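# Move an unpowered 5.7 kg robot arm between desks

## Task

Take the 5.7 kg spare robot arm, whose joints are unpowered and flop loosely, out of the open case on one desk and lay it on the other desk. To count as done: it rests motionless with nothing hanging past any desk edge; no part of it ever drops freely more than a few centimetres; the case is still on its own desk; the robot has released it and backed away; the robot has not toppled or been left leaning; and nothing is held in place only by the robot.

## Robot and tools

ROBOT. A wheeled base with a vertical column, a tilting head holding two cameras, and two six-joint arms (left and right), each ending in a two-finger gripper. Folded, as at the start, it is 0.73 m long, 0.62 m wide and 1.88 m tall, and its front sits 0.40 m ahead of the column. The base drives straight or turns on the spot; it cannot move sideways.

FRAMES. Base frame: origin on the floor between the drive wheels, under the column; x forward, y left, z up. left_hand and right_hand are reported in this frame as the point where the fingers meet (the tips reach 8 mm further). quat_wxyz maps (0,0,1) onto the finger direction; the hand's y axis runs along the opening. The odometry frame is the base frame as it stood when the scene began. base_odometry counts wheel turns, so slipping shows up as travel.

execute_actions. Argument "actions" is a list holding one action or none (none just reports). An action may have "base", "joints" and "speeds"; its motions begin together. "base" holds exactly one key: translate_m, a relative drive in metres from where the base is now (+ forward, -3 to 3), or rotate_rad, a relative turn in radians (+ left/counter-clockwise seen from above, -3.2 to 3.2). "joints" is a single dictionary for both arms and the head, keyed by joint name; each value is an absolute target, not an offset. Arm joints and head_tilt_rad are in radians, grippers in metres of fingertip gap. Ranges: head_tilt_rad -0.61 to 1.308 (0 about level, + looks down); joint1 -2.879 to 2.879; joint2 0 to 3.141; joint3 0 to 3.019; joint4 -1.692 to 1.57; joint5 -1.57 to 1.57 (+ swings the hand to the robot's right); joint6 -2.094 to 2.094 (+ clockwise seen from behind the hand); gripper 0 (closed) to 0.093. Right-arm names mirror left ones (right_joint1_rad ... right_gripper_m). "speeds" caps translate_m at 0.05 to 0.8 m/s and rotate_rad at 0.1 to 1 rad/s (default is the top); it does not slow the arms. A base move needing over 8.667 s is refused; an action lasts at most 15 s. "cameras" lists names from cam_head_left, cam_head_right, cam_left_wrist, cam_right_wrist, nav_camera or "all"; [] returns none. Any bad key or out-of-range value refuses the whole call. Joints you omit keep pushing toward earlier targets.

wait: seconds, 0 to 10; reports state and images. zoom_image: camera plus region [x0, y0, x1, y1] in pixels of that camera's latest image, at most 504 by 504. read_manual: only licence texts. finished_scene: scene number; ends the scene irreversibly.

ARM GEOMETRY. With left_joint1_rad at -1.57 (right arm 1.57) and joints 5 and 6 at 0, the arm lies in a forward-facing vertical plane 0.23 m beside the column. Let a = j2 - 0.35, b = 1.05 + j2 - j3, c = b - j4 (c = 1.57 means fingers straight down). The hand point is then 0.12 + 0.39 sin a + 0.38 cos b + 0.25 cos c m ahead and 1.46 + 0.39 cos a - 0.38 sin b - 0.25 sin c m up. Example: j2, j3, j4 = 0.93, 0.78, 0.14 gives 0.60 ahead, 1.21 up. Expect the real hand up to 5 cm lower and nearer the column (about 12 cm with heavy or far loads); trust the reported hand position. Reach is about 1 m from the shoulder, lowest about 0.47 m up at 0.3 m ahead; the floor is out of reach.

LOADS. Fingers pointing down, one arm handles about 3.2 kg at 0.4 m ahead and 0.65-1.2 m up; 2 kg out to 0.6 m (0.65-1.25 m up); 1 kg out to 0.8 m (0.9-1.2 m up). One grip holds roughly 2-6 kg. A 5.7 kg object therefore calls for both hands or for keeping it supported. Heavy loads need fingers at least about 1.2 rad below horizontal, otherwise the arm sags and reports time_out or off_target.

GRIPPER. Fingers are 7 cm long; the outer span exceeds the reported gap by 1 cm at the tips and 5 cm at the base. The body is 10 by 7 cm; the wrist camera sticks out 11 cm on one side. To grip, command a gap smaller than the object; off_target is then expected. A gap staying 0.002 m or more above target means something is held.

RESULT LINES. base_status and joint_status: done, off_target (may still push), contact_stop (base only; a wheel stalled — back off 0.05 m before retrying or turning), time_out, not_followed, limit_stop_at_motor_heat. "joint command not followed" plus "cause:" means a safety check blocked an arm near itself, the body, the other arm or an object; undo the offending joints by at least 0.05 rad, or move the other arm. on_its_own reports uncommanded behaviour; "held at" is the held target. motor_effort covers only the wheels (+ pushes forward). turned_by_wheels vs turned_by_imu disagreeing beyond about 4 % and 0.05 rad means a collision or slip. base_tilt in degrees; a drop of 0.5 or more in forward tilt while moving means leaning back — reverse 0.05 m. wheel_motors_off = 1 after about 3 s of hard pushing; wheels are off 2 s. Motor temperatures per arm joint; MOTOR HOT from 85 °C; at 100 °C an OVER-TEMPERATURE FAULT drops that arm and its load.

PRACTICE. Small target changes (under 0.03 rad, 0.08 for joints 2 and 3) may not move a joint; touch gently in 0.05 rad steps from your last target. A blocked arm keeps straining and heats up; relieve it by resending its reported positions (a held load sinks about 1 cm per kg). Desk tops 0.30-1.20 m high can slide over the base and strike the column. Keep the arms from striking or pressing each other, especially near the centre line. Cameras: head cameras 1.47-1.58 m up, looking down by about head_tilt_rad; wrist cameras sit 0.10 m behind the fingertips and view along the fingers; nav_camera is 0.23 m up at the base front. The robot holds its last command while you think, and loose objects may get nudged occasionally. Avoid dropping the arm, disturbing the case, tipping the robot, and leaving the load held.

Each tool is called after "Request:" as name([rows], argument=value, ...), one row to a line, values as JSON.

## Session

Request:
execute_actions([
  {"joints":{"head_tilt_rad":0.6}},
])

Scene clock: 0.73 s.
Motor temperatures (°C, as the motors report them): left_arm=[23 23 24 21 23 21] | right_arm=[22 23 22 23 22 26]
base_odometry: x=+0.000 y=+0.000 heading=+0.000 (m, m, rad; odometry frame)
turned_by_wheels: +0.000 (rad since the last result)
turned_by_imu: +0.000 (rad since the last result)
base_tilt: forward=+0.1 right=-0.3 (deg)
base_status: not commanded
joint_positions: head_tilt_rad=+0.618 left_joint1_rad=-1.585 left_joint2_rad=+0.890 left_joint3_rad=+0.393 left_joint4_rad=-0.912 left_joint5_rad=+0.000 left_joint6_rad=-0.078 left_gripper_m=+0.094 right_joint1_rad=+1.581 right_joint2_rad=+0.888 right_joint3_rad=+0.390 right_joint4_rad=-0.941 right_joint5_rad=-0.010 right_joint6_rad=-0.055 right_gripper_m=+0.094
joint_status: all done
wheel_motors_off: 0
motor_effort: left_wheel=+1(1) right_wheel=+1(1) (%)
left_hand: x=+0.1427 y=+0.2216 z=+1.2483 quat_wxyz=(+0.428, +0.029, -0.903, -0.013) (m; base frame)
right_hand: x=+0.1372 y=-0.2216 z=+1.2544 quat_wxyz=(+0.442, +0.027, -0.897, -0.019) (m; base frame)
pictures: cam_head_left, cam_head_right, cam_left_wrist, cam_right_wrist, nav_camera
Images, in order (width x height): cam_head_left 504x504, cam_head_right 504x504, cam_left_wrist 616x616, cam_right_wrist 616x616, nav_camera 504x504.

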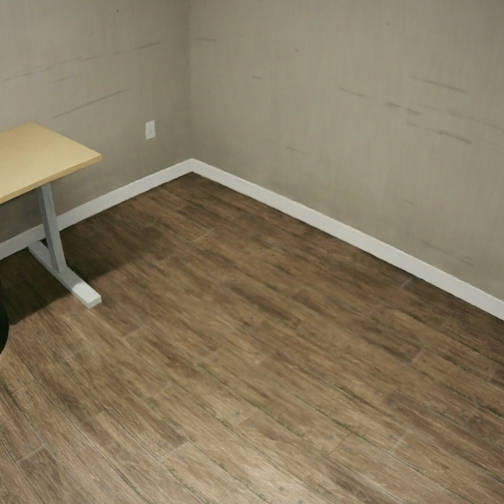

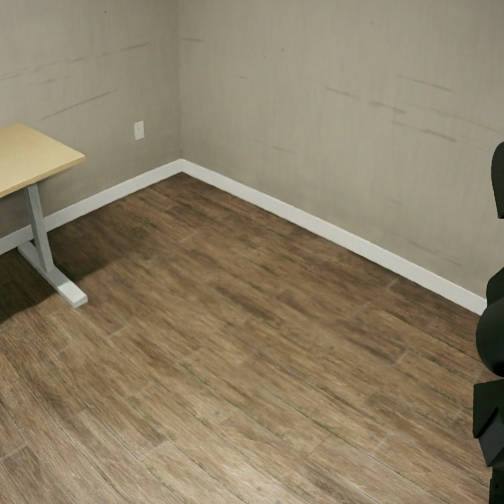

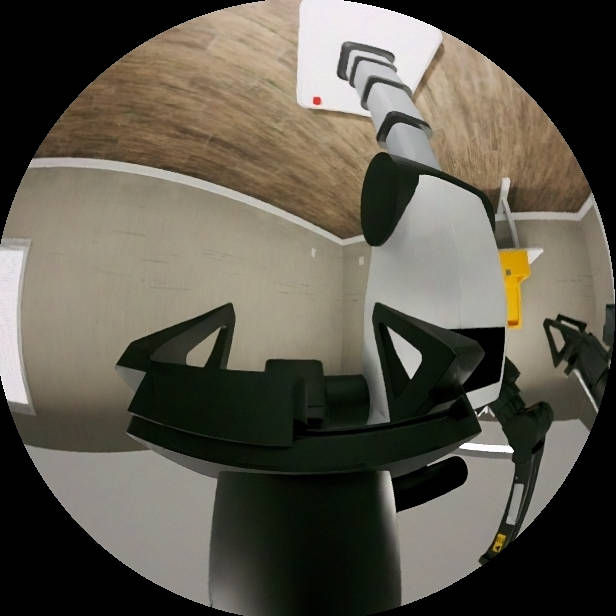

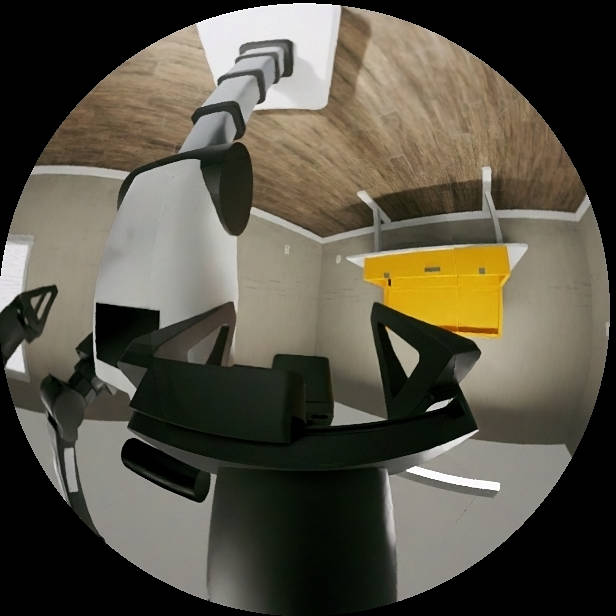

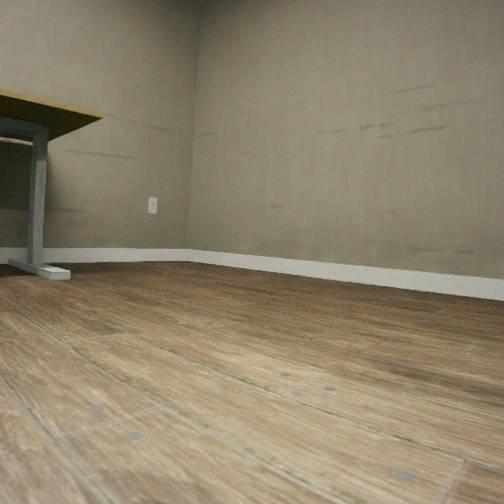

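Similar layout, rotated about 0.25 more to the left.

Request:
execute_actions([
  {"base":{"rotate_rad":-2.35},"joints":{"left_joint2_rad":0.7,"left_joint3_rad":0.65,"left_joint4_rad":-0.47,"left_joint6_rad":-1.57,"right_joint2_rad":0.7,"right_joint3_rad":0.65,"right_joint4_rad":-0.47,"right_joint6_rad":1.57}},
], cameras=["cam_head_left","cam_head_right","nav_camera"])

Scene clock: 6.90 s.
Motor temperatures (°C, as the motors report them): left_arm=[23 24 24 21 23 21] | right_arm=[22 23 22 23 22 26]
base_odometry: x=+0.000 y=+0.000 heading=-2.349 (m, m, rad; odometry frame)
turned_by_wheels: -2.349 (rad since the last result)
turned_by_imu: -2.375 (rad since the last result)
base_tilt: forward=+0.1 right=-0.3 (deg)
base_status: done
joint_positions: head_tilt_rad=+0.618 left_joint1_rad=-1.585 left_joint2_rad=+0.693 left_joint3_rad=+0.645 left_joint4_rad=-0.481 left_joint5_rad=+0.000 left_joint6_rad=-1.559 left_gripper_m=+0.094 right_joint1_rad=+1.581 right_joint2_rad=+0.692 right_joint3_rad=+0.648 right_joint4_rad=-0.478 right_joint5_rad=-0.010 right_joint6_rad=+1.563 right_gripper_m=+0.094
joint_status: all done
wheel_motors_off: 0
motor_effort: left_wheel=+3(35) right_wheel=-5(41) (%)
left_hand: x=+0.4283 y=+0.2194 z=+1.2326 quat_wxyz=(+0.006, +0.700, -0.714, +0.002) (m; base frame)
right_hand: x=+0.4309 y=-0.2199 z=+1.2334 quat_wxyz=(+0.006, -0.702, -0.712, -0.007) (m; base frame)
pictures: cam_head_left, cam_head_right, nav_camera
Images, in order (width x height): cam_head_left 504x504, cam_head_right 504x504, nav_camera 504x504.

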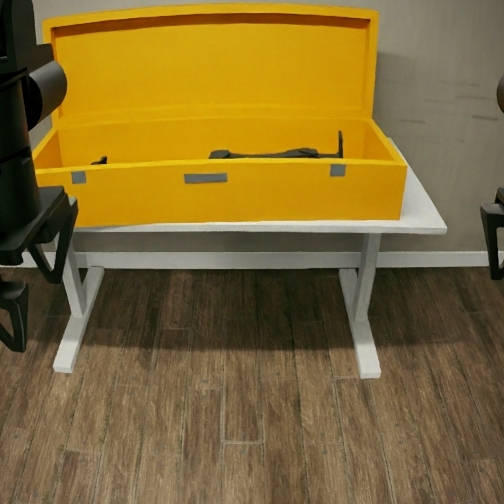

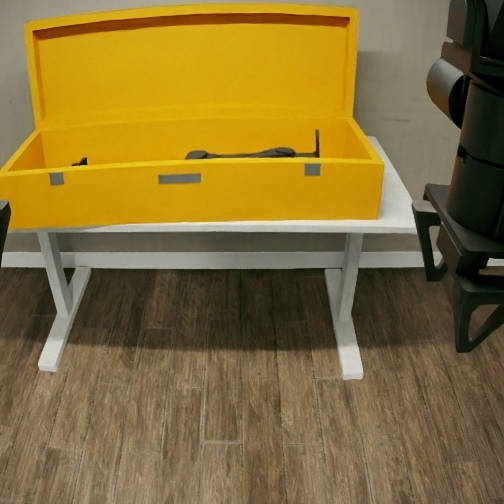

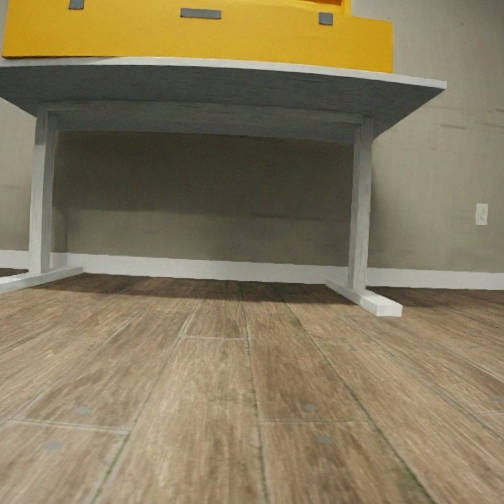

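Request:
execute_actions([
  {"base":{"rotate_rad":0.14}},
], cameras=[])

Request:
execute_actions([
  {"base":{"translate_m":0.95}},
], cameras=[])

Request:
execute_actions([
  {"base":{"rotate_rad":-0.14},"joints":{"head_tilt_rad":1.15}},
], cameras=["cam_head_left","cam_head_right"])

Scene clock: 10.77 s.
Motor temperatures (°C, as the motors report them): left_arm=[23 24 24 21 23 21] | right_arm=[22 23 22 23 22 26]
base_odometry: x=+0.000 y=+0.000 heading=-2.210 (m, m, rad; odometry frame)
turned_by_wheels: +0.139 (rad since the last result)
turned_by_imu: +0.142 (rad since the last result)
base_tilt: forward=+0.1 right=-0.3 (deg)
base_status: done
joint_positions: head_tilt_rad=+0.617 left_joint1_rad=-1.585 left_joint2_rad=+0.693 left_joint3_rad=+0.645 left_joint4_rad=-0.481 left_joint5_rad=+0.000 left_joint6_rad=-1.559 left_gripper_m=+0.094 right_joint1_rad=+1.581 right_joint2_rad=+0.692 right_joint3_rad=+0.647 right_joint4_rad=-0.478 right_joint5_rad=-0.010 right_joint6_rad=+1.563 right_gripper_m=+0.094
joint_status: not commanded
wheel_motors_off: 0
motor_effort: left_wheel=-3(19) right_wheel=+5(25) (%)
left_hand: x=+0.4283 y=+0.2194 z=+1.2326 quat_wxyz=(+0.006, +0.700, -0.714, +0.002) (m; base frame)
right_hand: x=+0.4304 y=-0.2199 z=+1.2333 quat_wxyz=(+0.007, -0.702, -0.712, -0.007) (m; base frame)
pictures: none
No camera images: the call's "cameras" was empty. Leave "cameras" out to get every camera's image.

Scene clock: 13.87 s.
Motor temperatures (°C, as the motors report them): left_arm=[23 24 24 21 23 21] | right_arm=[22 23 22 23 22 26]
base_odometry: x=-0.567 y=-0.762 heading=-2.211 (m, m, rad; odometry frame)
turned_by_wheels: -0.001 (rad since the last result)
turned_by_imu: +0.001 (rad since the last result)
base_tilt: forward=+0.1 right=-0.2 (deg)
base_status: done
joint_positions: head_tilt_rad=+0.617 left_joint1_rad=-1.585 left_joint2_rad=+0.694 left_joint3_rad=+0.645 left_joint4_rad=-0.480 left_joint5_rad=+0.000 left_joint6_rad=-1.559 left_gripper_m=+0.094 right_joint1_rad=+1.581 right_joint2_rad=+0.696 right_joint3_rad=+0.645 right_joint4_rad=-0.477 right_joint5_rad=-0.010 right_joint6_rad=+1.563 right_gripper_m=+0.094
joint_status: not commanded
wheel_motors_off: 0
motor_effort: left_wheel=-1(43) right_wheel=+1(67) (%)
left_hand: x=+0.4283 y=+0.2194 z=+1.2324 quat_wxyz=(+0.006, +0.700, -0.714, +0.002) (m; base frame)
right_hand: x=+0.4285 y=-0.2199 z=+1.2318 quat_wxyz=(+0.008, -0.702, -0.712, -0.005) (m; base frame)
pictures: none
No camera images: the call's "cameras" was empty. Leave "cameras" out to get every camera's image.

Scene clock: 15.00 s.
Motor temperatures (°C, as the motors report them): left_arm=[23 24 24 21 23 21] | right_arm=[22 23 22 23 22 26]
base_odometry: x=-0.567 y=-0.762 heading=-2.350 (m, m, rad; odometry frame)
turned_by_wheels: -0.139 (rad since the last result)
turned_by_imu: -0.139 (rad since the last result)
base_tilt: forward=+0.0 right=-0.2 (deg)
base_status: done
joint_positions: head_tilt_rad=+1.148 left_joint1_rad=-1.585 left_joint2_rad=+0.694 left_joint3_rad=+0.645 left_joint4_rad=-0.480 left_joint5_rad=+0.000 left_joint6_rad=-1.559 left_gripper_m=+0.094 right_joint1_rad=+1.581 right_joint2_rad=+0.696 right_joint3_rad=+0.645 right_joint4_rad=-0.477 right_joint5_rad=-0.010 right_joint6_rad=+1.563 right_gripper_m=+0.094
joint_status: all done
wheel_motors_off: 0
motor_effort: left_wheel=+0(28) right_wheel=-2(50) (%)
left_hand: x=+0.4283 y=+0.2194 z=+1.2324 quat_wxyz=(+0.006, +0.700, -0.714, +0.002) (m; base frame)
right_hand: x=+0.4285 y=-0.2199 z=+1.2318 quat_wxyz=(+0.008, -0.702, -0.712, -0.005) (m; base frame)
pictures: cam_head_left, cam_head_right
Images, in order (width x height): cam_head_left 504x504, cam_head_right 504x504.

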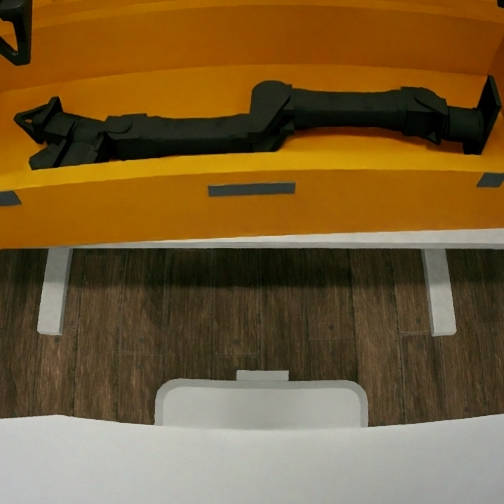

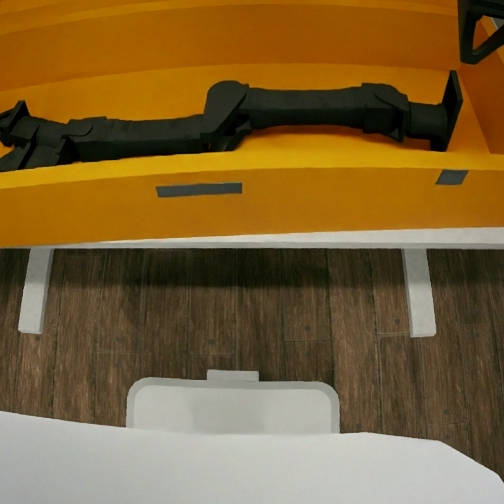

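Request:
execute_actions([
  {"base":{"translate_m":0.25}},
], cameras=[])

Request:
execute_actions([
  {"joints":{"left_joint1_rad":-1.66,"left_joint5_rad":-0.08,"left_joint2_rad":1.75,"left_joint3_rad":1.03,"left_joint4_rad":0.17,"right_joint1_rad":1.74,"right_joint5_rad":0.15,"right_joint2_rad":1.75,"right_joint3_rad":1.1,"right_joint4_rad":0.12}},
], cameras=["cam_head_left","cam_left_wrist","cam_right_wrist"])

Scene clock: 20.70 s.
Motor temperatures (°C, as the motors report them): left_arm=[23 24 24 21 23 21] | right_arm=[22 23 22 23 22 26]
base_odometry: x=-0.743 y=-0.940 heading=-2.350 (m, m, rad; odometry frame)
turned_by_wheels: -0.001 (rad since the last result)
turned_by_imu: +0.000 (rad since the last result)
base_tilt: forward=+0.1 right=-0.2 (deg)
base_status: done
joint_positions: head_tilt_rad=+1.149 left_joint1_rad=-1.585 left_joint2_rad=+0.694 left_joint3_rad=+0.644 left_joint4_rad=-0.480 left_joint5_rad=+0.000 left_joint6_rad=-1.559 left_gripper_m=+0.094 right_joint1_rad=+1.581 right_joint2_rad=+0.698 right_joint3_rad=+0.643 right_joint4_rad=-0.477 right_joint5_rad=-0.010 right_joint6_rad=+1.563 right_gripper_m=+0.094
joint_status: not commanded
wheel_motors_off: 0
motor_effort: left_wheel=-1(40) right_wheel=+2(61) (%)
left_hand: x=+0.4276 y=+0.2194 z=+1.2322 quat_wxyz=(+0.006, +0.700, -0.714, +0.002) (m; base frame)
right_hand: x=+0.4272 y=-0.2199 z=+1.2310 quat_wxyz=(+0.009, -0.702, -0.712, -0.004) (m; base frame)
pictures: none
No camera images: the call's "cameras" was empty. Leave "cameras" out to get every camera's image.

Scene clock: 22.93 s.
Motor temperatures (°C, as the motors report them): left_arm=[23 24 24 21 23 21] | right_arm=[22 24 22 23 22 26]
base_odometry: x=-0.743 y=-0.940 heading=-2.350 (m, m, rad; odometry frame)
turned_by_wheels: +0.000 (rad since the last result)
turned_by_imu: +0.001 (rad since the last result)
base_tilt: forward=+0.0 right=-0.3 (deg)
base_status: not commanded
joint_positions: head_tilt_rad=+1.150 left_joint1_rad=-1.665 left_joint2_rad=+1.742 left_joint3_rad=+1.040 left_joint4_rad=+0.163 left_joint5_rad=-0.081 left_joint6_rad=-1.565 left_gripper_m=+0.094 right_joint1_rad=+1.747 right_joint2_rad=+1.744 right_joint3_rad=+1.103 right_joint4_rad=+0.117 right_joint5_rad=+0.152 right_joint6_rad=+1.566 right_gripper_m=+0.094
joint_status: all done
wheel_motors_off: 0
motor_effort: left_wheel=+3(22) right_wheel=-4(39) (%)
left_hand: x=+0.4305 y=+0.1766 z=+0.9035 quat_wxyz=(+0.005, +0.688, -0.726, -0.005) (m; base frame)
right_hand: x=+0.4550 y=-0.1334 z=+0.9043 quat_wxyz=(-0.002, -0.674, -0.739, -0.002) (m; base frame)
pictures: cam_head_left, cam_left_wrist, cam_right_wrist
Images, in order (width x height): cam_head_left 504x504, cam_left_wrist 616x616, cam_right_wrist 616x616.

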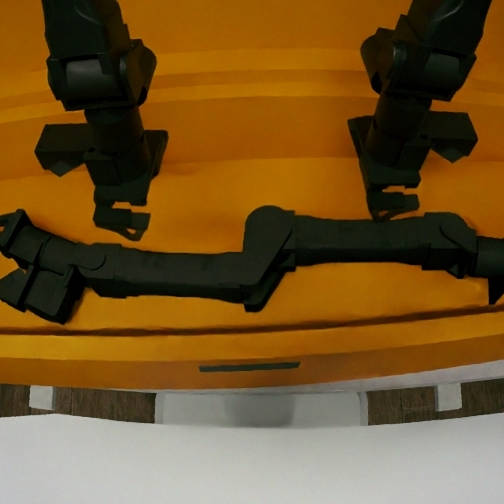

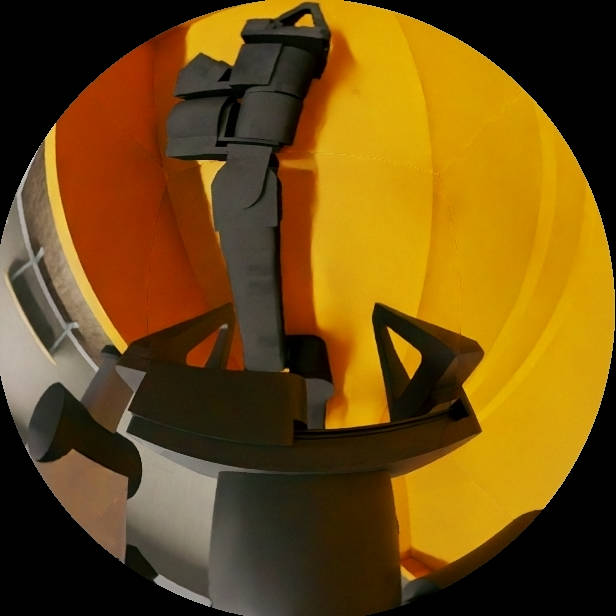

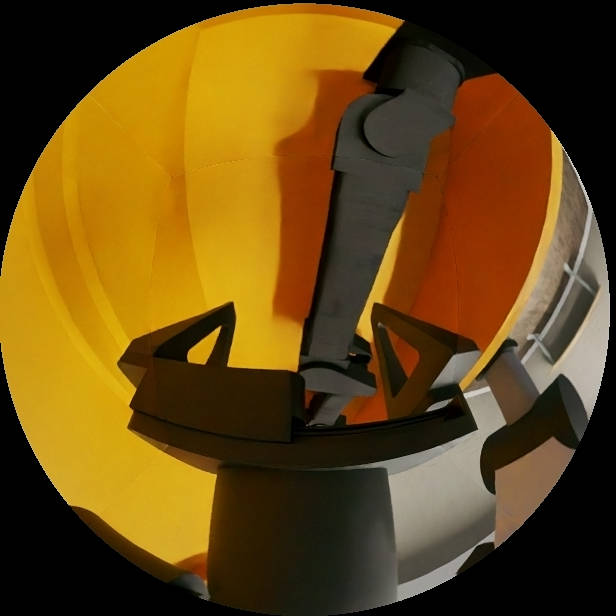

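Request:
execute_actions([
  {"base":{"translate_m":-0.045},"joints":{"left_joint1_rad":-1.61,"left_joint5_rad":-0.04,"left_joint2_rad":1.9,"left_joint3_rad":1.17,"left_joint4_rad":0.2,"right_joint2_rad":1.9,"right_joint3_rad":1.2,"right_joint4_rad":0.17}},
], cameras=["cam_head_left","cam_left_wrist","cam_right_wrist"])

Scene clock: 26.57 s.
Motor temperatures (°C, as the motors report them): left_arm=[23 24 24 21 23 21] | right_arm=[22 24 22 23 22 26]
base_odometry: x=-0.711 y=-0.908 heading=-2.350 (m, m, rad; odometry frame)
turned_by_wheels: +0.000 (rad since the last result)
turned_by_imu: +0.001 (rad since the last result)
base_tilt: forward=+0.1 right=-0.3 (deg)
base_status: done
joint_positions: head_tilt_rad=+1.150 left_joint1_rad=-1.604 left_joint2_rad=+1.901 left_joint3_rad=+1.170 left_joint4_rad=+0.193 left_joint5_rad=-0.041 left_joint6_rad=-1.565 left_gripper_m=+0.094 right_joint1_rad=+1.748 right_joint2_rad=+1.898 right_joint3_rad=+1.201 right_joint4_rad=+0.177 right_joint5_rad=+0.151 right_joint6_rad=+1.569 right_gripper_m=+0.094
joint_status: all done
wheel_motors_off: 0
motor_effort: left_wheel=+1(27) right_wheel=+0(43) (%)
left_hand: x=+0.4260 y=+0.2084 z=+0.8430 quat_wxyz=(+0.001, +0.699, -0.715, -0.010) (m; base frame)
right_hand: x=+0.4401 y=-0.1253 z=+0.8489 quat_wxyz=(-0.002, -0.675, -0.738, -0.004) (m; base frame)
pictures: cam_head_left, cam_left_wrist, cam_right_wrist
Images, in order (width x height): cam_head_left 504x504, cam_left_wrist 616x616, cam_right_wrist 616x616.

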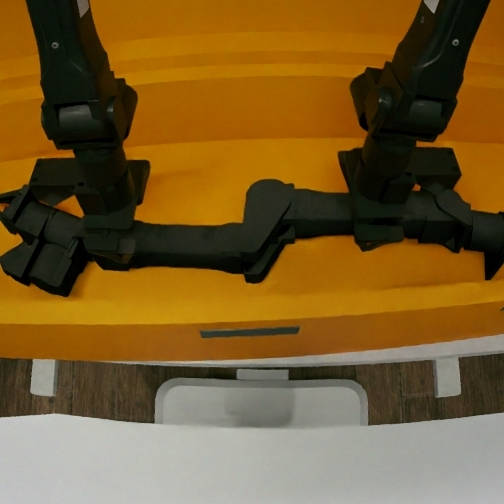

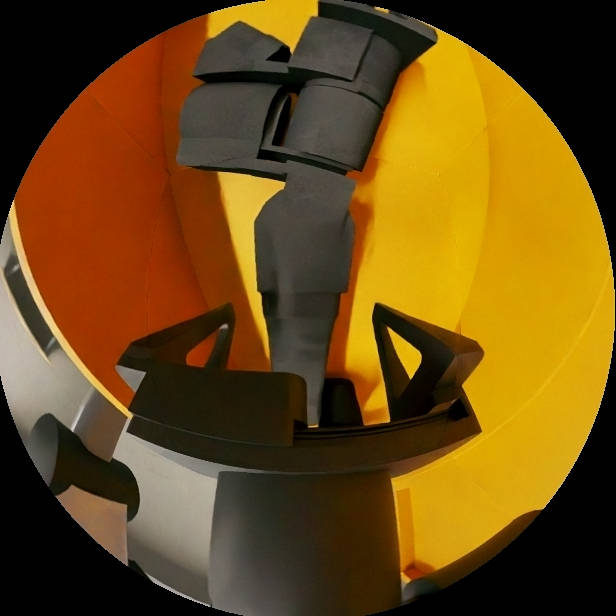

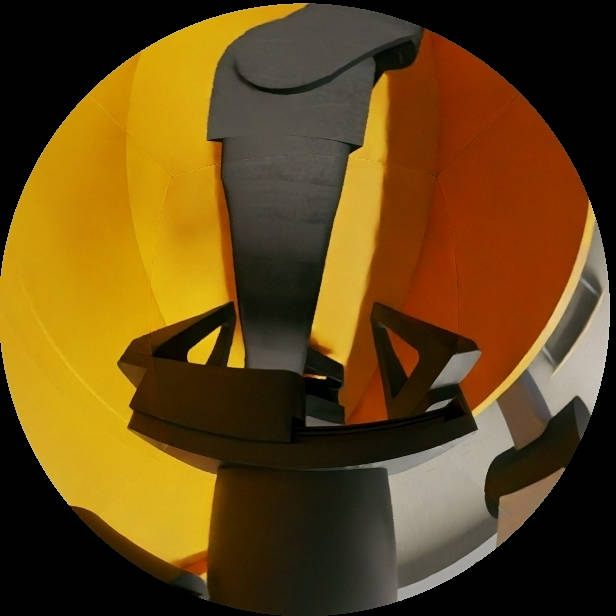

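Request:
execute_actions([
  {"joints":{"left_joint1_rad":-1.65,"left_joint5_rad":-0.07,"left_joint2_rad":2.0,"left_joint3_rad":1.27,"left_joint4_rad":0.22,"right_joint2_rad":1.98,"right_joint3_rad":1.33,"right_joint4_rad":0.13}},
], cameras=[])

Request:
execute_actions([
  {"joints":{"left_joint2_rad":2.08,"left_joint3_rad":1.33,"right_joint2_rad":2.08,"right_joint3_rad":1.4}},
], cameras=["cam_left_wrist","cam_right_wrist"])

Scene clock: 30.17 s.
Motor temperatures (°C, as the motors report them): left_arm=[23 24 24 21 23 21] | right_arm=[22 24 22 23 22 26]
base_odometry: x=-0.711 y=-0.908 heading=-2.350 (m, m, rad; odometry frame)
turned_by_wheels: +0.000 (rad since the last result)
turned_by_imu: +0.001 (rad since the last result)
base_tilt: forward=+0.0 right=-0.3 (deg)
base_status: not commanded
joint_positions: head_tilt_rad=+1.150 left_joint1_rad=-1.652 left_joint2_rad=+1.992 left_joint3_rad=+1.272 left_joint4_rad=+0.206 left_joint5_rad=-0.072 left_joint6_rad=-1.562 left_gripper_m=+0.094 right_joint1_rad=+1.748 right_joint2_rad=+1.982 right_joint3_rad=+1.333 right_joint4_rad=+0.139 right_joint5_rad=+0.151 right_joint6_rad=+1.569 right_gripper_m=+0.094
joint_status: all done
wheel_motors_off: 0
motor_effort: left_wheel=+1(1) right_wheel=-2(3) (%)
left_hand: x=+0.4345 y=+0.1770 z=+0.8087 quat_wxyz=(-0.004, +0.690, -0.724, +0.003) (m; base frame)
right_hand: x=+0.4594 y=-0.1182 z=+0.8145 quat_wxyz=(-0.006, -0.675, -0.738, -0.008) (m; base frame)
pictures: none
No camera images: the call's "cameras" was empty. Leave "cameras" out to get every camera's image.

Scene clock: 30.93 s.
Motor temperatures (°C, as the motors report them): left_arm=[23 24 24 21 23 21] | right_arm=[22 24 22 23 22 26]
base_odometry: x=-0.711 y=-0.908 heading=-2.350 (m, m, rad; odometry frame)
turned_by_wheels: +0.000 (rad since the last result)
turned_by_imu: +0.000 (rad since the last result)
base_tilt: forward=+0.2 right=-0.3 (deg)
base_status: not commanded
joint_positions: head_tilt_rad=+1.150 left_joint1_rad=-1.652 left_joint2_rad=+2.068 left_joint3_rad=+1.333 left_joint4_rad=+0.207 left_joint5_rad=-0.072 left_joint6_rad=-1.562 left_gripper_m=+0.094 right_joint1_rad=+1.749 right_joint2_rad=+2.056 right_joint3_rad=+1.410 right_joint4_rad=+0.140 right_joint5_rad=+0.154 right_joint6_rad=+1.565 right_gripper_m=+0.094
joint_status: all done
wheel_motors_off: 0
motor_effort: left_wheel=+2(2) right_wheel=-2(4) (%)
left_hand: x=+0.4218 y=+0.1755 z=+0.7807 quat_wxyz=(+0.001, +0.690, -0.724, -0.002) (m; base frame)
right_hand: x=+0.4587 y=-0.1135 z=+0.7865 quat_wxyz=(-0.008, -0.674, -0.739, -0.009) (m; base frame)
pictures: cam_left_wrist, cam_right_wrist
Images, in order (width x height): cam_left_wrist 616x616, cam_right_wrist 616x616.

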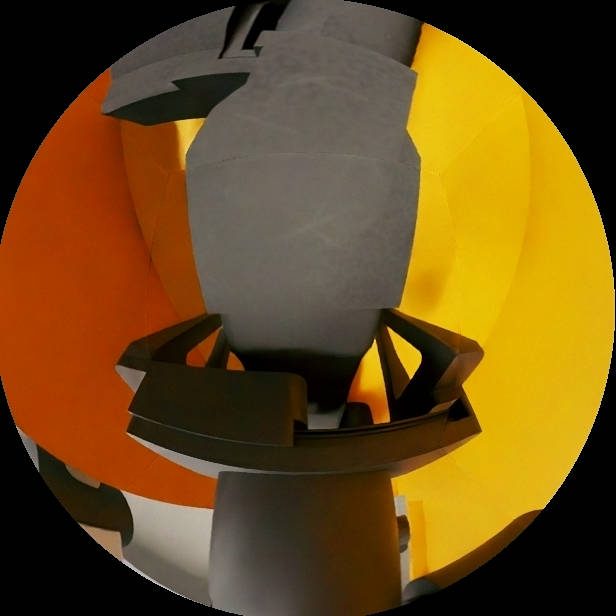

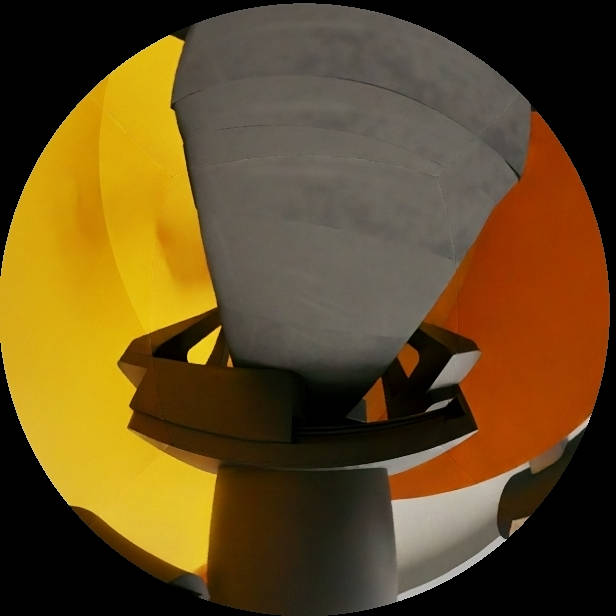

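Grip and lift in stages.

Request:
execute_actions([
  {"joints":{"left_gripper_m":0,"right_gripper_m":0}},
], cameras=[])

Request:
execute_actions([
  {"joints":{"left_joint2_rad":1.85,"left_joint3_rad":1.13,"left_joint4_rad":0.18,"right_joint2_rad":1.85,"right_joint3_rad":1.2,"right_joint4_rad":0.12}},
], cameras=[])

Request:
execute_actions([
  {"joints":{"left_joint1_rad":-1.68,"right_joint1_rad":1.78,"left_joint2_rad":1.5,"left_joint3_rad":0.88,"left_joint4_rad":0.1,"right_joint2_rad":1.5,"right_joint3_rad":0.95,"right_joint4_rad":0.05}},
], cameras=["cam_head_left"])

Scene clock: 34.90 s.
Motor temperatures (°C, as the motors report them): left_arm=[23 25 24 21 23 21] | right_arm=[22 24 22 23 22 26]
base_odometry: x=-0.711 y=-0.908 heading=-2.350 (m, m, rad; odometry frame)
turned_by_wheels: +0.000 (rad since the last result)
turned_by_imu: +0.001 (rad since the last result)
base_tilt: forward=+0.0 right=-0.2 (deg)
base_status: not commanded
joint_positions: head_tilt_rad=+1.150 left_joint1_rad=-1.652 left_joint2_rad=+2.070 left_joint3_rad=+1.330 left_joint4_rad=+0.208 left_joint5_rad=-0.071 left_joint6_rad=-1.564 left_gripper_m=+0.053 right_joint1_rad=+1.749 right_joint2_rad=+2.053 right_joint3_rad=+1.409 right_joint4_rad=+0.137 right_joint5_rad=+0.155 right_joint6_rad=+1.587 right_gripper_m=+0.055
joint_status: left_gripper_m off_target (ended at +0.053, target +0.000); right_gripper_m off_target (ended at +0.055, target +0.000)
wheel_motors_off: 0
motor_effort: left_wheel=+1(2) right_wheel=-3(3) (%)
left_hand: x=+0.4196 y=+0.1755 z=+0.7804 quat_wxyz=(+0.002, +0.690, -0.724, -0.003) (m; base frame)
right_hand: x=+0.4589 y=-0.1139 z=+0.7874 quat_wxyz=(-0.008, -0.682, -0.732, -0.008) (m; base frame)
pictures: none
No camera images: the call's "cameras" was empty. Leave "cameras" out to get every camera's image.

Scene clock: 36.00 s.
Motor temperatures (°C, as the motors report them): left_arm=[23 25 24 21 23 21] | right_arm=[22 24 22 23 22 26]
base_odometry: x=-0.711 y=-0.908 heading=-2.350 (m, m, rad; odometry frame)
turned_by_wheels: +0.000 (rad since the last result)
turned_by_imu: +0.000 (rad since the last result)
base_tilt: forward=+0.1 right=-0.3 (deg)
base_status: not commanded
joint_positions: head_tilt_rad=+1.150 left_joint1_rad=-1.666 left_joint2_rad=+1.957 left_joint3_rad=+1.148 left_joint4_rad=+0.187 left_joint5_rad=-0.069 left_joint6_rad=-1.580 left_gripper_m=+0.053 right_joint1_rad=+1.751 right_joint2_rad=+1.963 right_joint3_rad=+1.245 right_joint4_rad=+0.138 right_joint5_rad=+0.134 right_joint6_rad=+1.598 right_gripper_m=+0.055
joint_status: all done
wheel_motors_off: 0
motor_effort: left_wheel=+3(4) right_wheel=+1(6) (%)
left_hand: x=+0.3753 y=+0.1710 z=+0.8317 quat_wxyz=(+0.038, +0.690, -0.722, -0.031) (m; base frame)
right_hand: x=+0.4165 y=-0.1187 z=+0.8263 quat_wxyz=(+0.025, -0.682, -0.731, +0.011) (m; base frame)
pictures: none
No camera images: the call's "cameras" was empty. Leave "cameras" out to get every camera's image.

Scene clock: 37.43 s.
Motor temperatures (°C, as the motors report them): left_arm=[23 25 24 21 23 21] | right_arm=[22 24 22 23 22 26]
base_odometry: x=-0.711 y=-0.908 heading=-2.350 (m, m, rad; odometry frame)
turned_by_wheels: +0.000 (rad since the last result)
turned_by_imu: +0.000 (rad since the last result)
base_tilt: forward=+0.1 right=-0.3 (deg)
base_status: not commanded
joint_positions: head_tilt_rad=+1.150 left_joint1_rad=-1.693 left_joint2_rad=+1.597 left_joint3_rad=+0.910 left_joint4_rad=+0.111 left_joint5_rad=-0.068 left_joint6_rad=-1.566 left_gripper_m=+0.053 right_joint1_rad=+1.771 right_joint2_rad=+1.596 right_joint3_rad=+0.987 right_joint4_rad=+0.058 right_joint5_rad=+0.150 right_joint6_rad=+1.628 right_gripper_m=+0.055
joint_status: all done
wheel_motors_off: 0
motor_effort: left_wheel=+1(3) right_wheel=-2(4) (%)
left_hand: x=+0.4121 y=+0.1627 z=+0.9579 quat_wxyz=(+0.031, +0.681, -0.731, -0.005) (m; base frame)
right_hand: x=+0.4457 y=-0.1273 z=+0.9592 quat_wxyz=(+0.015, -0.690, -0.723, +0.000) (m; base frame)
pictures: cam_head_left
Images, in order (width x height): cam_head_left 504x504.

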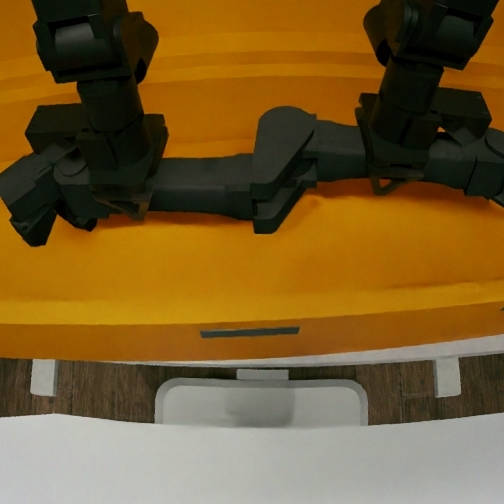

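Request:
execute_actions([
  {"joints":{"left_joint1_rad":-1.72,"left_joint5_rad":-0.11,"right_joint1_rad":1.83,"right_joint5_rad":0.2,"left_joint2_rad":1.1,"left_joint3_rad":0.74,"left_joint4_rad":-0.16,"right_joint2_rad":1.1,"right_joint3_rad":0.8,"right_joint4_rad":-0.2}},
], cameras=[])

Request:
execute_actions([
  {"joints":{"head_tilt_rad":0.8,"left_joint1_rad":-1.78,"left_joint5_rad":-0.15,"right_joint1_rad":1.89,"right_joint5_rad":0.24,"left_joint2_rad":0.72,"left_joint3_rad":0.74,"left_joint4_rad":-0.52,"right_joint2_rad":0.72,"right_joint3_rad":0.79,"right_joint4_rad":-0.55}},
], cameras=["cam_head_left","cam_head_right"])

Scene clock: 42.27 s.
Motor temperatures (°C, as the motors report them): left_arm=[23 26 24 21 23 21] | right_arm=[22 25 22 23 22 26]
base_odometry: x=-0.711 y=-0.908 heading=-2.350 (m, m, rad; odometry frame)
turned_by_wheels: +0.000 (rad since the last result)
turned_by_imu: +0.001 (rad since the last result)
base_tilt: forward=+0.2 right=-0.2 (deg)
base_status: not commanded
joint_positions: head_tilt_rad=+1.150 left_joint1_rad=-1.739 left_joint2_rad=+1.195 left_joint3_rad=+0.728 left_joint4_rad=-0.150 left_joint5_rad=-0.101 left_joint6_rad=-1.585 left_gripper_m=+0.053 right_joint1_rad=+1.825 right_joint2_rad=+1.215 right_joint3_rad=+0.803 right_joint4_rad=-0.179 right_joint5_rad=+0.195 right_joint6_rad=+1.674 right_gripper_m=+0.055
joint_status: all done
wheel_motors_off: 0
motor_effort: left_wheel=+0(4) right_wheel=-2(6) (%)
left_hand: x=+0.4090 y=+0.1601 z=+1.0886 quat_wxyz=(+0.046, +0.677, -0.734, -0.017) (m; base frame)
right_hand: x=+0.4398 y=-0.1307 z=+1.0897 quat_wxyz=(+0.026, -0.694, -0.720, +0.013) (m; base frame)
pictures: none
No camera images: the call's "cameras" was empty. Leave "cameras" out to get every camera's image.

Scene clock: 43.67 s.
Motor temperatures (°C, as the motors report them): left_arm=[23 26 24 21 23 21] | right_arm=[22 25 22 23 22 27]
base_odometry: x=-0.711 y=-0.908 heading=-2.350 (m, m, rad; odometry frame)
turned_by_wheels: +0.000 (rad since the last result)
turned_by_imu: +0.000 (rad since the last result)
base_tilt: forward=+0.1 right=-0.3 (deg)
base_status: not commanded
joint_positions: head_tilt_rad=+0.816 left_joint1_rad=-1.812 left_joint2_rad=+0.798 left_joint3_rad=+0.683 left_joint4_rad=-0.505 left_joint5_rad=-0.128 left_joint6_rad=-1.615 left_gripper_m=+0.053 right_joint1_rad=+1.888 right_joint2_rad=+0.844 right_joint3_rad=+0.752 right_joint4_rad=-0.512 right_joint5_rad=+0.230 right_joint6_rad=+1.722 right_gripper_m=+0.055
joint_status: all done
wheel_motors_off: 0
motor_effort: left_wheel=+1(2) right_wheel=-1(5) (%)
left_hand: x=+0.4174 y=+0.1540 z=+1.2139 quat_wxyz=(+0.057, +0.673, -0.738, -0.005) (m; base frame)
right_hand: x=+0.4444 y=-0.1378 z=+1.2134 quat_wxyz=(+0.034, -0.698, -0.716, +0.010) (m; base frame)
pictures: cam_head_left, cam_head_right
Images, in order (width x height): cam_head_left 504x504, cam_head_right 504x504.

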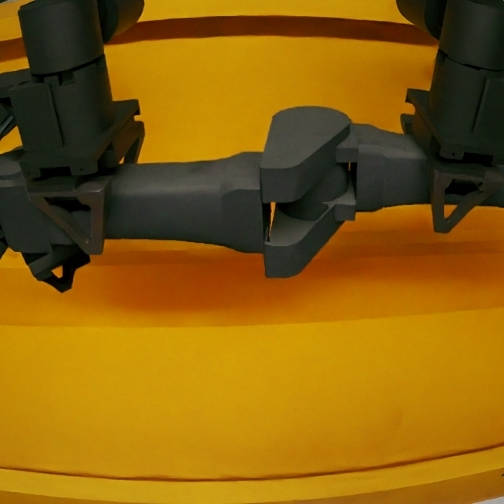

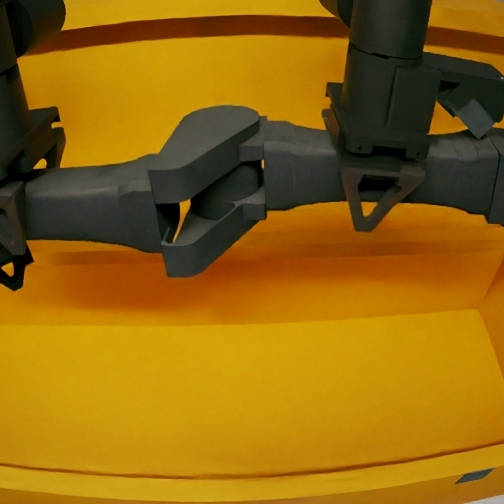

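Request:
execute_actions([
  {"base":{"translate_m":-0.8},"speeds":{"translate_m":0.13}},
], cameras=["cam_head_left"])

Request:
execute_actions([
  {"base":{"rotate_rad":-3.11},"speeds":{"rotate_rad":0.42},"joints":{"head_tilt_rad":0.45}},
], cameras=["cam_head_left","cam_head_right","nav_camera"])

Scene clock: 53.43 s.
Motor temperatures (°C, as the motors report them): left_arm=[23 26 25 21 23 21] | right_arm=[22 26 23 24 22 28]
base_odometry: x=-0.149 y=-0.339 heading=-2.350 (m, m, rad; odometry frame)
turned_by_wheels: +0.000 (rad since the last result)
turned_by_imu: +0.002 (rad since the last result)
base_tilt: forward=+0.1 right=-0.2 (deg)
base_status: done
joint_positions: head_tilt_rad=+0.815 left_joint1_rad=-1.811 left_joint2_rad=+0.802 left_joint3_rad=+0.677 left_joint4_rad=-0.509 left_joint5_rad=-0.126 left_joint6_rad=-1.615 left_gripper_m=+0.053 right_joint1_rad=+1.889 right_joint2_rad=+0.847 right_joint3_rad=+0.745 right_joint4_rad=-0.515 right_joint5_rad=+0.229 right_joint6_rad=+1.728 right_gripper_m=+0.055
joint_status: not commanded
wheel_motors_off: 0
motor_effort: left_wheel=+1(28) right_wheel=+1(39) (%)
left_hand: x=+0.4118 y=+0.1542 z=+1.2120 quat_wxyz=(+0.062, +0.672, -0.738, -0.010) (m; base frame)
right_hand: x=+0.4386 y=-0.1377 z=+1.2115 quat_wxyz=(+0.038, -0.698, -0.715, +0.015) (m; base frame)
pictures: cam_head_left
Images, in order (width x height): cam_head_left 504x504.

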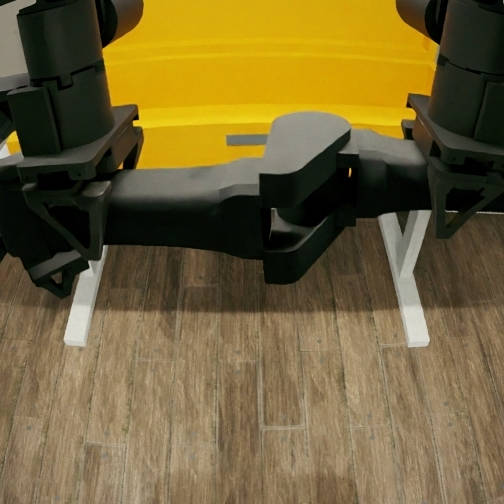

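Scene clock: 61.83 s.
Motor temperatures (°C, as the motors report them): left_arm=[23 26 26 21 24 21] | right_arm=[22 26 23 24 22 28]
base_odometry: x=-0.149 y=-0.339 heading=+0.824 (m, m, rad; odometry frame)
turned_by_wheels: -3.109 (rad since the last result)
turned_by_imu: -3.142 (rad since the last result)
base_tilt: forward=+0.1 right=-0.3 (deg)
base_status: done
joint_positions: head_tilt_rad=+0.469 left_joint1_rad=-1.809 left_joint2_rad=+0.802 left_joint3_rad=+0.677 left_joint4_rad=-0.509 left_joint5_rad=-0.125 left_joint6_rad=-1.614 left_gripper_m=+0.053 right_joint1_rad=+1.891 right_joint2_rad=+0.847 right_joint3_rad=+0.746 right_joint4_rad=-0.515 right_joint5_rad=+0.231 right_joint6_rad=+1.729 right_gripper_m=+0.055
joint_status: all done
wheel_motors_off: 0
motor_effort: left_wheel=+3(42) right_wheel=-6(55) (%)
left_hand: x=+0.4119 y=+0.1547 z=+1.2119 quat_wxyz=(+0.062, +0.672, -0.738, -0.010) (m; base frame)
right_hand: x=+0.4388 y=-0.1374 z=+1.2117 quat_wxyz=(+0.038, -0.698, -0.715, +0.015) (m; base frame)
pictures: cam_head_left, cam_head_right, nav_camera
Images, in order (width x height): cam_head_left 504x504, cam_head_right 504x504, nav_camera 504x504.

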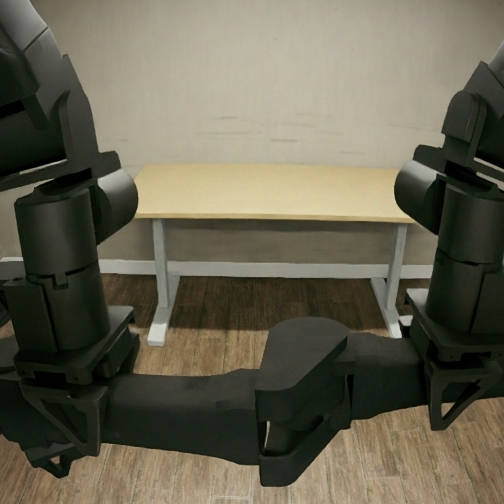

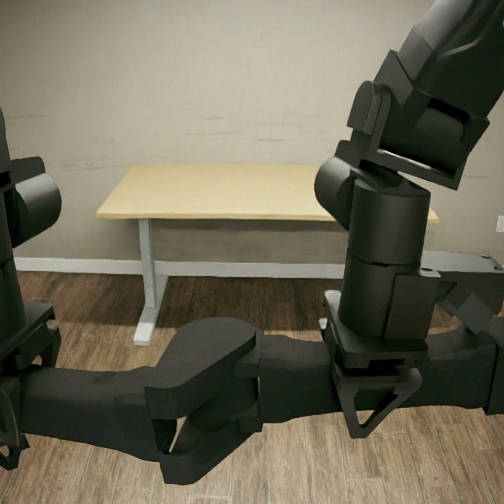

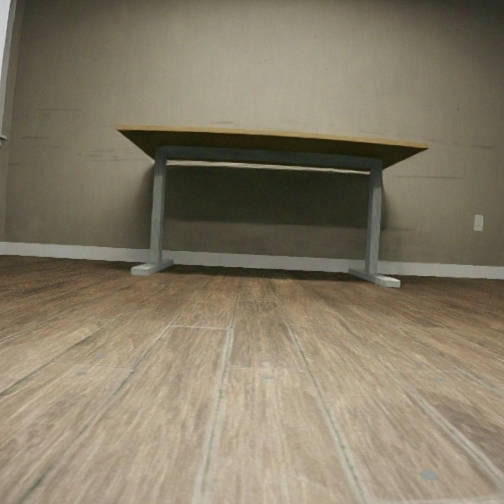

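Request:
execute_actions([
  {"base":{"rotate_rad":-0.08},"speeds":{"rotate_rad":0.3}},
], cameras=[])

Request:
execute_actions([
  {"base":{"translate_m":1.3},"speeds":{"translate_m":0.22}},
], cameras=[])

Request:
execute_actions([
  {"base":{"rotate_rad":0.08},"speeds":{"rotate_rad":0.3},"joints":{"head_tilt_rad":0.8}},
], cameras=["cam_head_left","cam_head_right"])

Scene clock: 67.53 s.
Motor temperatures (°C, as the motors report them): left_arm=[23 26 26 21 24 22] | right_arm=[22 27 23 24 22 29]
base_odometry: x=-0.149 y=-0.339 heading=+0.745 (m, m, rad; odometry frame)
turned_by_wheels: -0.079 (rad since the last result)
turned_by_imu: -0.079 (rad since the last result)
base_tilt: forward=+0.0 right=-0.3 (deg)
base_status: done
joint_positions: head_tilt_rad=+0.468 left_joint1_rad=-1.809 left_joint2_rad=+0.802 left_joint3_rad=+0.677 left_joint4_rad=-0.509 left_joint5_rad=-0.125 left_joint6_rad=-1.613 left_gripper_m=+0.053 right_joint1_rad=+1.891 right_joint2_rad=+0.848 right_joint3_rad=+0.746 right_joint4_rad=-0.515 right_joint5_rad=+0.230 right_joint6_rad=+1.730 right_gripper_m=+0.055
joint_status: not commanded
wheel_motors_off: 0
motor_effort: left_wheel=+4(23) right_wheel=-6(33) (%)
left_hand: x=+0.4119 y=+0.1549 z=+1.2119 quat_wxyz=(+0.062, +0.672, -0.738, -0.010) (m; base frame)
right_hand: x=+0.4387 y=-0.1371 z=+1.2116 quat_wxyz=(+0.039, -0.698, -0.715, +0.015) (m; base frame)
pictures: none
No camera images: the call's "cameras" was empty. Leave "cameras" out to get every camera's image.

Scene clock: 74.67 s.
Motor temperatures (°C, as the motors report them): left_arm=[23 26 27 21 24 22] | right_arm=[22 27 24 24 22 29]
base_odometry: x=+0.807 y=+0.542 heading=+0.744 (m, m, rad; odometry frame)
turned_by_wheels: -0.001 (rad since the last result)
turned_by_imu: +0.002 (rad since the last result)
base_tilt: forward=+0.1 right=-0.3 (deg)
base_status: done
joint_positions: head_tilt_rad=+0.468 left_joint1_rad=-1.808 left_joint2_rad=+0.803 left_joint3_rad=+0.687 left_joint4_rad=-0.510 left_joint5_rad=-0.126 left_joint6_rad=-1.613 left_gripper_m=+0.053 right_joint1_rad=+1.891 right_joint2_rad=+0.850 right_joint3_rad=+0.756 right_joint4_rad=-0.517 right_joint5_rad=+0.232 right_joint6_rad=+1.727 right_gripper_m=+0.055
joint_status: not commanded
wheel_motors_off: 0
motor_effort: left_wheel=-1(46) right_wheel=+2(58) (%)
left_hand: x=+0.4170 y=+0.1550 z=+1.2127 quat_wxyz=(+0.059, +0.672, -0.738, -0.008) (m; base frame)
right_hand: x=+0.4438 y=-0.1368 z=+1.2124 quat_wxyz=(+0.036, -0.698, -0.715, +0.012) (m; base frame)
pictures: none
No camera images: the call's "cameras" was empty. Leave "cameras" out to get every camera's image.

Scene clock: 75.93 s.
Motor temperatures (°C, as the motors report them): left_arm=[23 26 27 21 24 22] | right_arm=[22 27 24 24 22 29]
base_odometry: x=+0.807 y=+0.543 heading=+0.823 (m, m, rad; odometry frame)
turned_by_wheels: +0.078 (rad since the last result)
turned_by_imu: +0.079 (rad since the last result)
base_tilt: forward=+0.2 right=-0.3 (deg)
base_status: done
joint_positions: head_tilt_rad=+0.802 left_joint1_rad=-1.807 left_joint2_rad=+0.803 left_joint3_rad=+0.687 left_joint4_rad=-0.510 left_joint5_rad=-0.124 left_joint6_rad=-1.611 left_gripper_m=+0.053 right_joint1_rad=+1.891 right_joint2_rad=+0.850 right_joint3_rad=+0.756 right_joint4_rad=-0.517 right_joint5_rad=+0.232 right_joint6_rad=+1.728 right_gripper_m=+0.055
joint_status: all done
wheel_motors_off: 0
motor_effort: left_wheel=+0(39) right_wheel=+3(43) (%)
left_hand: x=+0.4170 y=+0.1553 z=+1.2126 quat_wxyz=(+0.059, +0.672, -0.738, -0.008) (m; base frame)
right_hand: x=+0.4438 y=-0.1367 z=+1.2124 quat_wxyz=(+0.036, -0.698, -0.715, +0.012) (m; base frame)
pictures: cam_head_left, cam_head_right
Images, in order (width x height): cam_head_left 504x504, cam_head_right 504x504.

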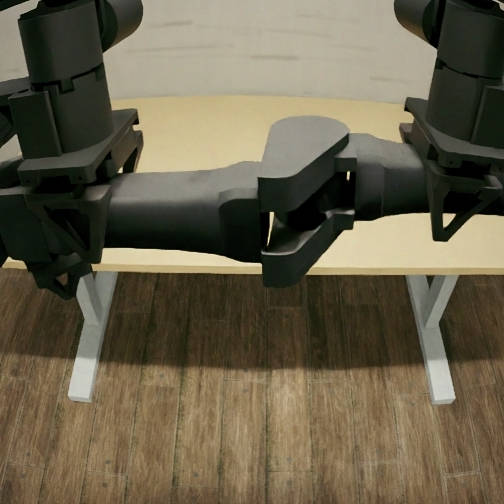

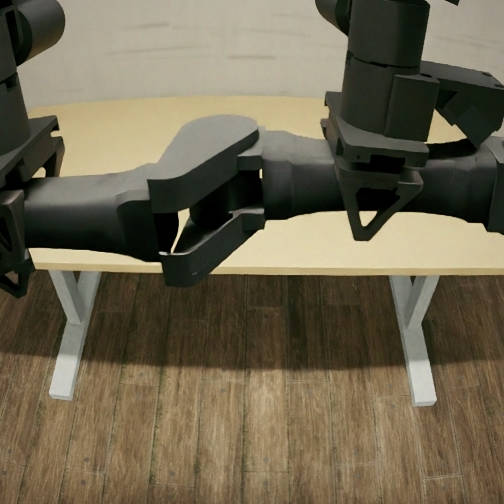

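Request:
execute_actions([
  {"base":{"translate_m":0.62},"speeds":{"translate_m":0.15},"joints":{"head_tilt_rad":1.15}},
], cameras=["cam_head_left"])

Request:
execute_actions([
  {"joints":{"left_joint1_rad":-1.73,"left_joint5_rad":-0.11,"right_joint1_rad":1.83,"right_joint5_rad":0.2,"left_joint2_rad":1.05,"left_joint3_rad":0.74,"left_joint4_rad":-0.2,"right_joint2_rad":1.05,"right_joint3_rad":0.81,"right_joint4_rad":-0.23}},
], cameras=[])

Request:
execute_actions([
  {"joints":{"left_joint1_rad":-1.68,"left_joint5_rad":-0.08,"right_joint1_rad":1.78,"right_joint5_rad":0.16,"left_joint2_rad":1.4,"left_joint3_rad":0.88,"left_joint4_rad":0.03,"right_joint2_rad":1.4,"right_joint3_rad":0.95,"right_joint4_rad":-0.02}},
], cameras=["cam_head_left","cam_head_right"])

Scene clock: 84.10 s.
Motor temperatures (°C, as the motors report them): left_arm=[23 27 27 21 25 22] | right_arm=[22 27 24 24 22 29]
base_odometry: x=+1.229 y=+0.997 heading=+0.823 (m, m, rad; odometry frame)
turned_by_wheels: +0.001 (rad since the last result)
turned_by_imu: +0.003 (rad since the last result)
base_tilt: forward=+0.1 right=-0.3 (deg)
base_status: done
joint_positions: head_tilt_rad=+1.149 left_joint1_rad=-1.807 left_joint2_rad=+0.804 left_joint3_rad=+0.688 left_joint4_rad=-0.511 left_joint5_rad=-0.126 left_joint6_rad=-1.612 left_gripper_m=+0.053 right_joint1_rad=+1.891 right_joint2_rad=+0.852 right_joint3_rad=+0.757 right_joint4_rad=-0.517 right_joint5_rad=+0.232 right_joint6_rad=+1.727 right_gripper_m=+0.055
joint_status: all done
wheel_motors_off: 0
motor_effort: left_wheel=+1(49) right_wheel=-3(42) (%)
left_hand: x=+0.4170 y=+0.1553 z=+1.2124 quat_wxyz=(+0.059, +0.672, -0.738, -0.009) (m; base frame)
right_hand: x=+0.4439 y=-0.1364 z=+1.2120 quat_wxyz=(+0.037, -0.698, -0.715, +0.012) (m; base frame)
pictures: cam_head_left
Images, in order (width x height): cam_head_left 504x504.

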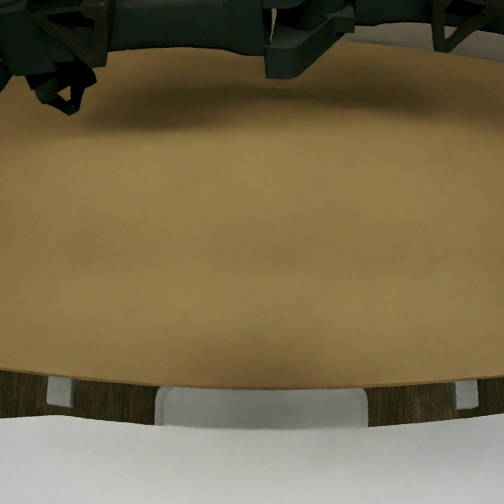

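Scene clock: 86.37 s.
Motor temperatures (°C, as the motors report them): left_arm=[23 27 27 21 25 22] | right_arm=[22 27 23 24 22 29]
base_odometry: x=+1.229 y=+0.997 heading=+0.823 (m, m, rad; odometry frame)
turned_by_wheels: +0.000 (rad since the last result)
turned_by_imu: +0.001 (rad since the last result)
base_tilt: forward=+0.1 right=-0.3 (deg)
base_status: not commanded
joint_positions: head_tilt_rad=+1.149 left_joint1_rad=-1.740 left_joint2_rad=+1.159 left_joint3_rad=+0.728 left_joint4_rad=-0.204 left_joint5_rad=-0.083 left_joint6_rad=-1.601 left_gripper_m=+0.053 right_joint1_rad=+1.822 right_joint2_rad=+1.194 right_joint3_rad=+0.808 right_joint4_rad=-0.212 right_joint5_rad=+0.189 right_joint6_rad=+1.669 right_gripper_m=+0.055
joint_status: right_joint2_rad time_out (moved +0.342 of +0.198); the others done
wheel_motors_off: 0
on_its_own: right_joint2_rad reads +1.194 and still pushes toward +1.050 since a time_out
motor_effort: left_wheel=+2(5) right_wheel=-2(4) (%)
left_hand: x=+0.4091 y=+0.1585 z=+1.1004 quat_wxyz=(+0.058, +0.682, -0.729, -0.018) (m; base frame)
right_hand: x=+0.4433 y=-0.1322 z=+1.0970 quat_wxyz=(+0.029, -0.692, -0.721, +0.014) (m; base frame)
pictures: none
No camera images: the call's "cameras" was empty. Leave "cameras" out to get every camera's image.

not run: a stop came earlier in this reply.


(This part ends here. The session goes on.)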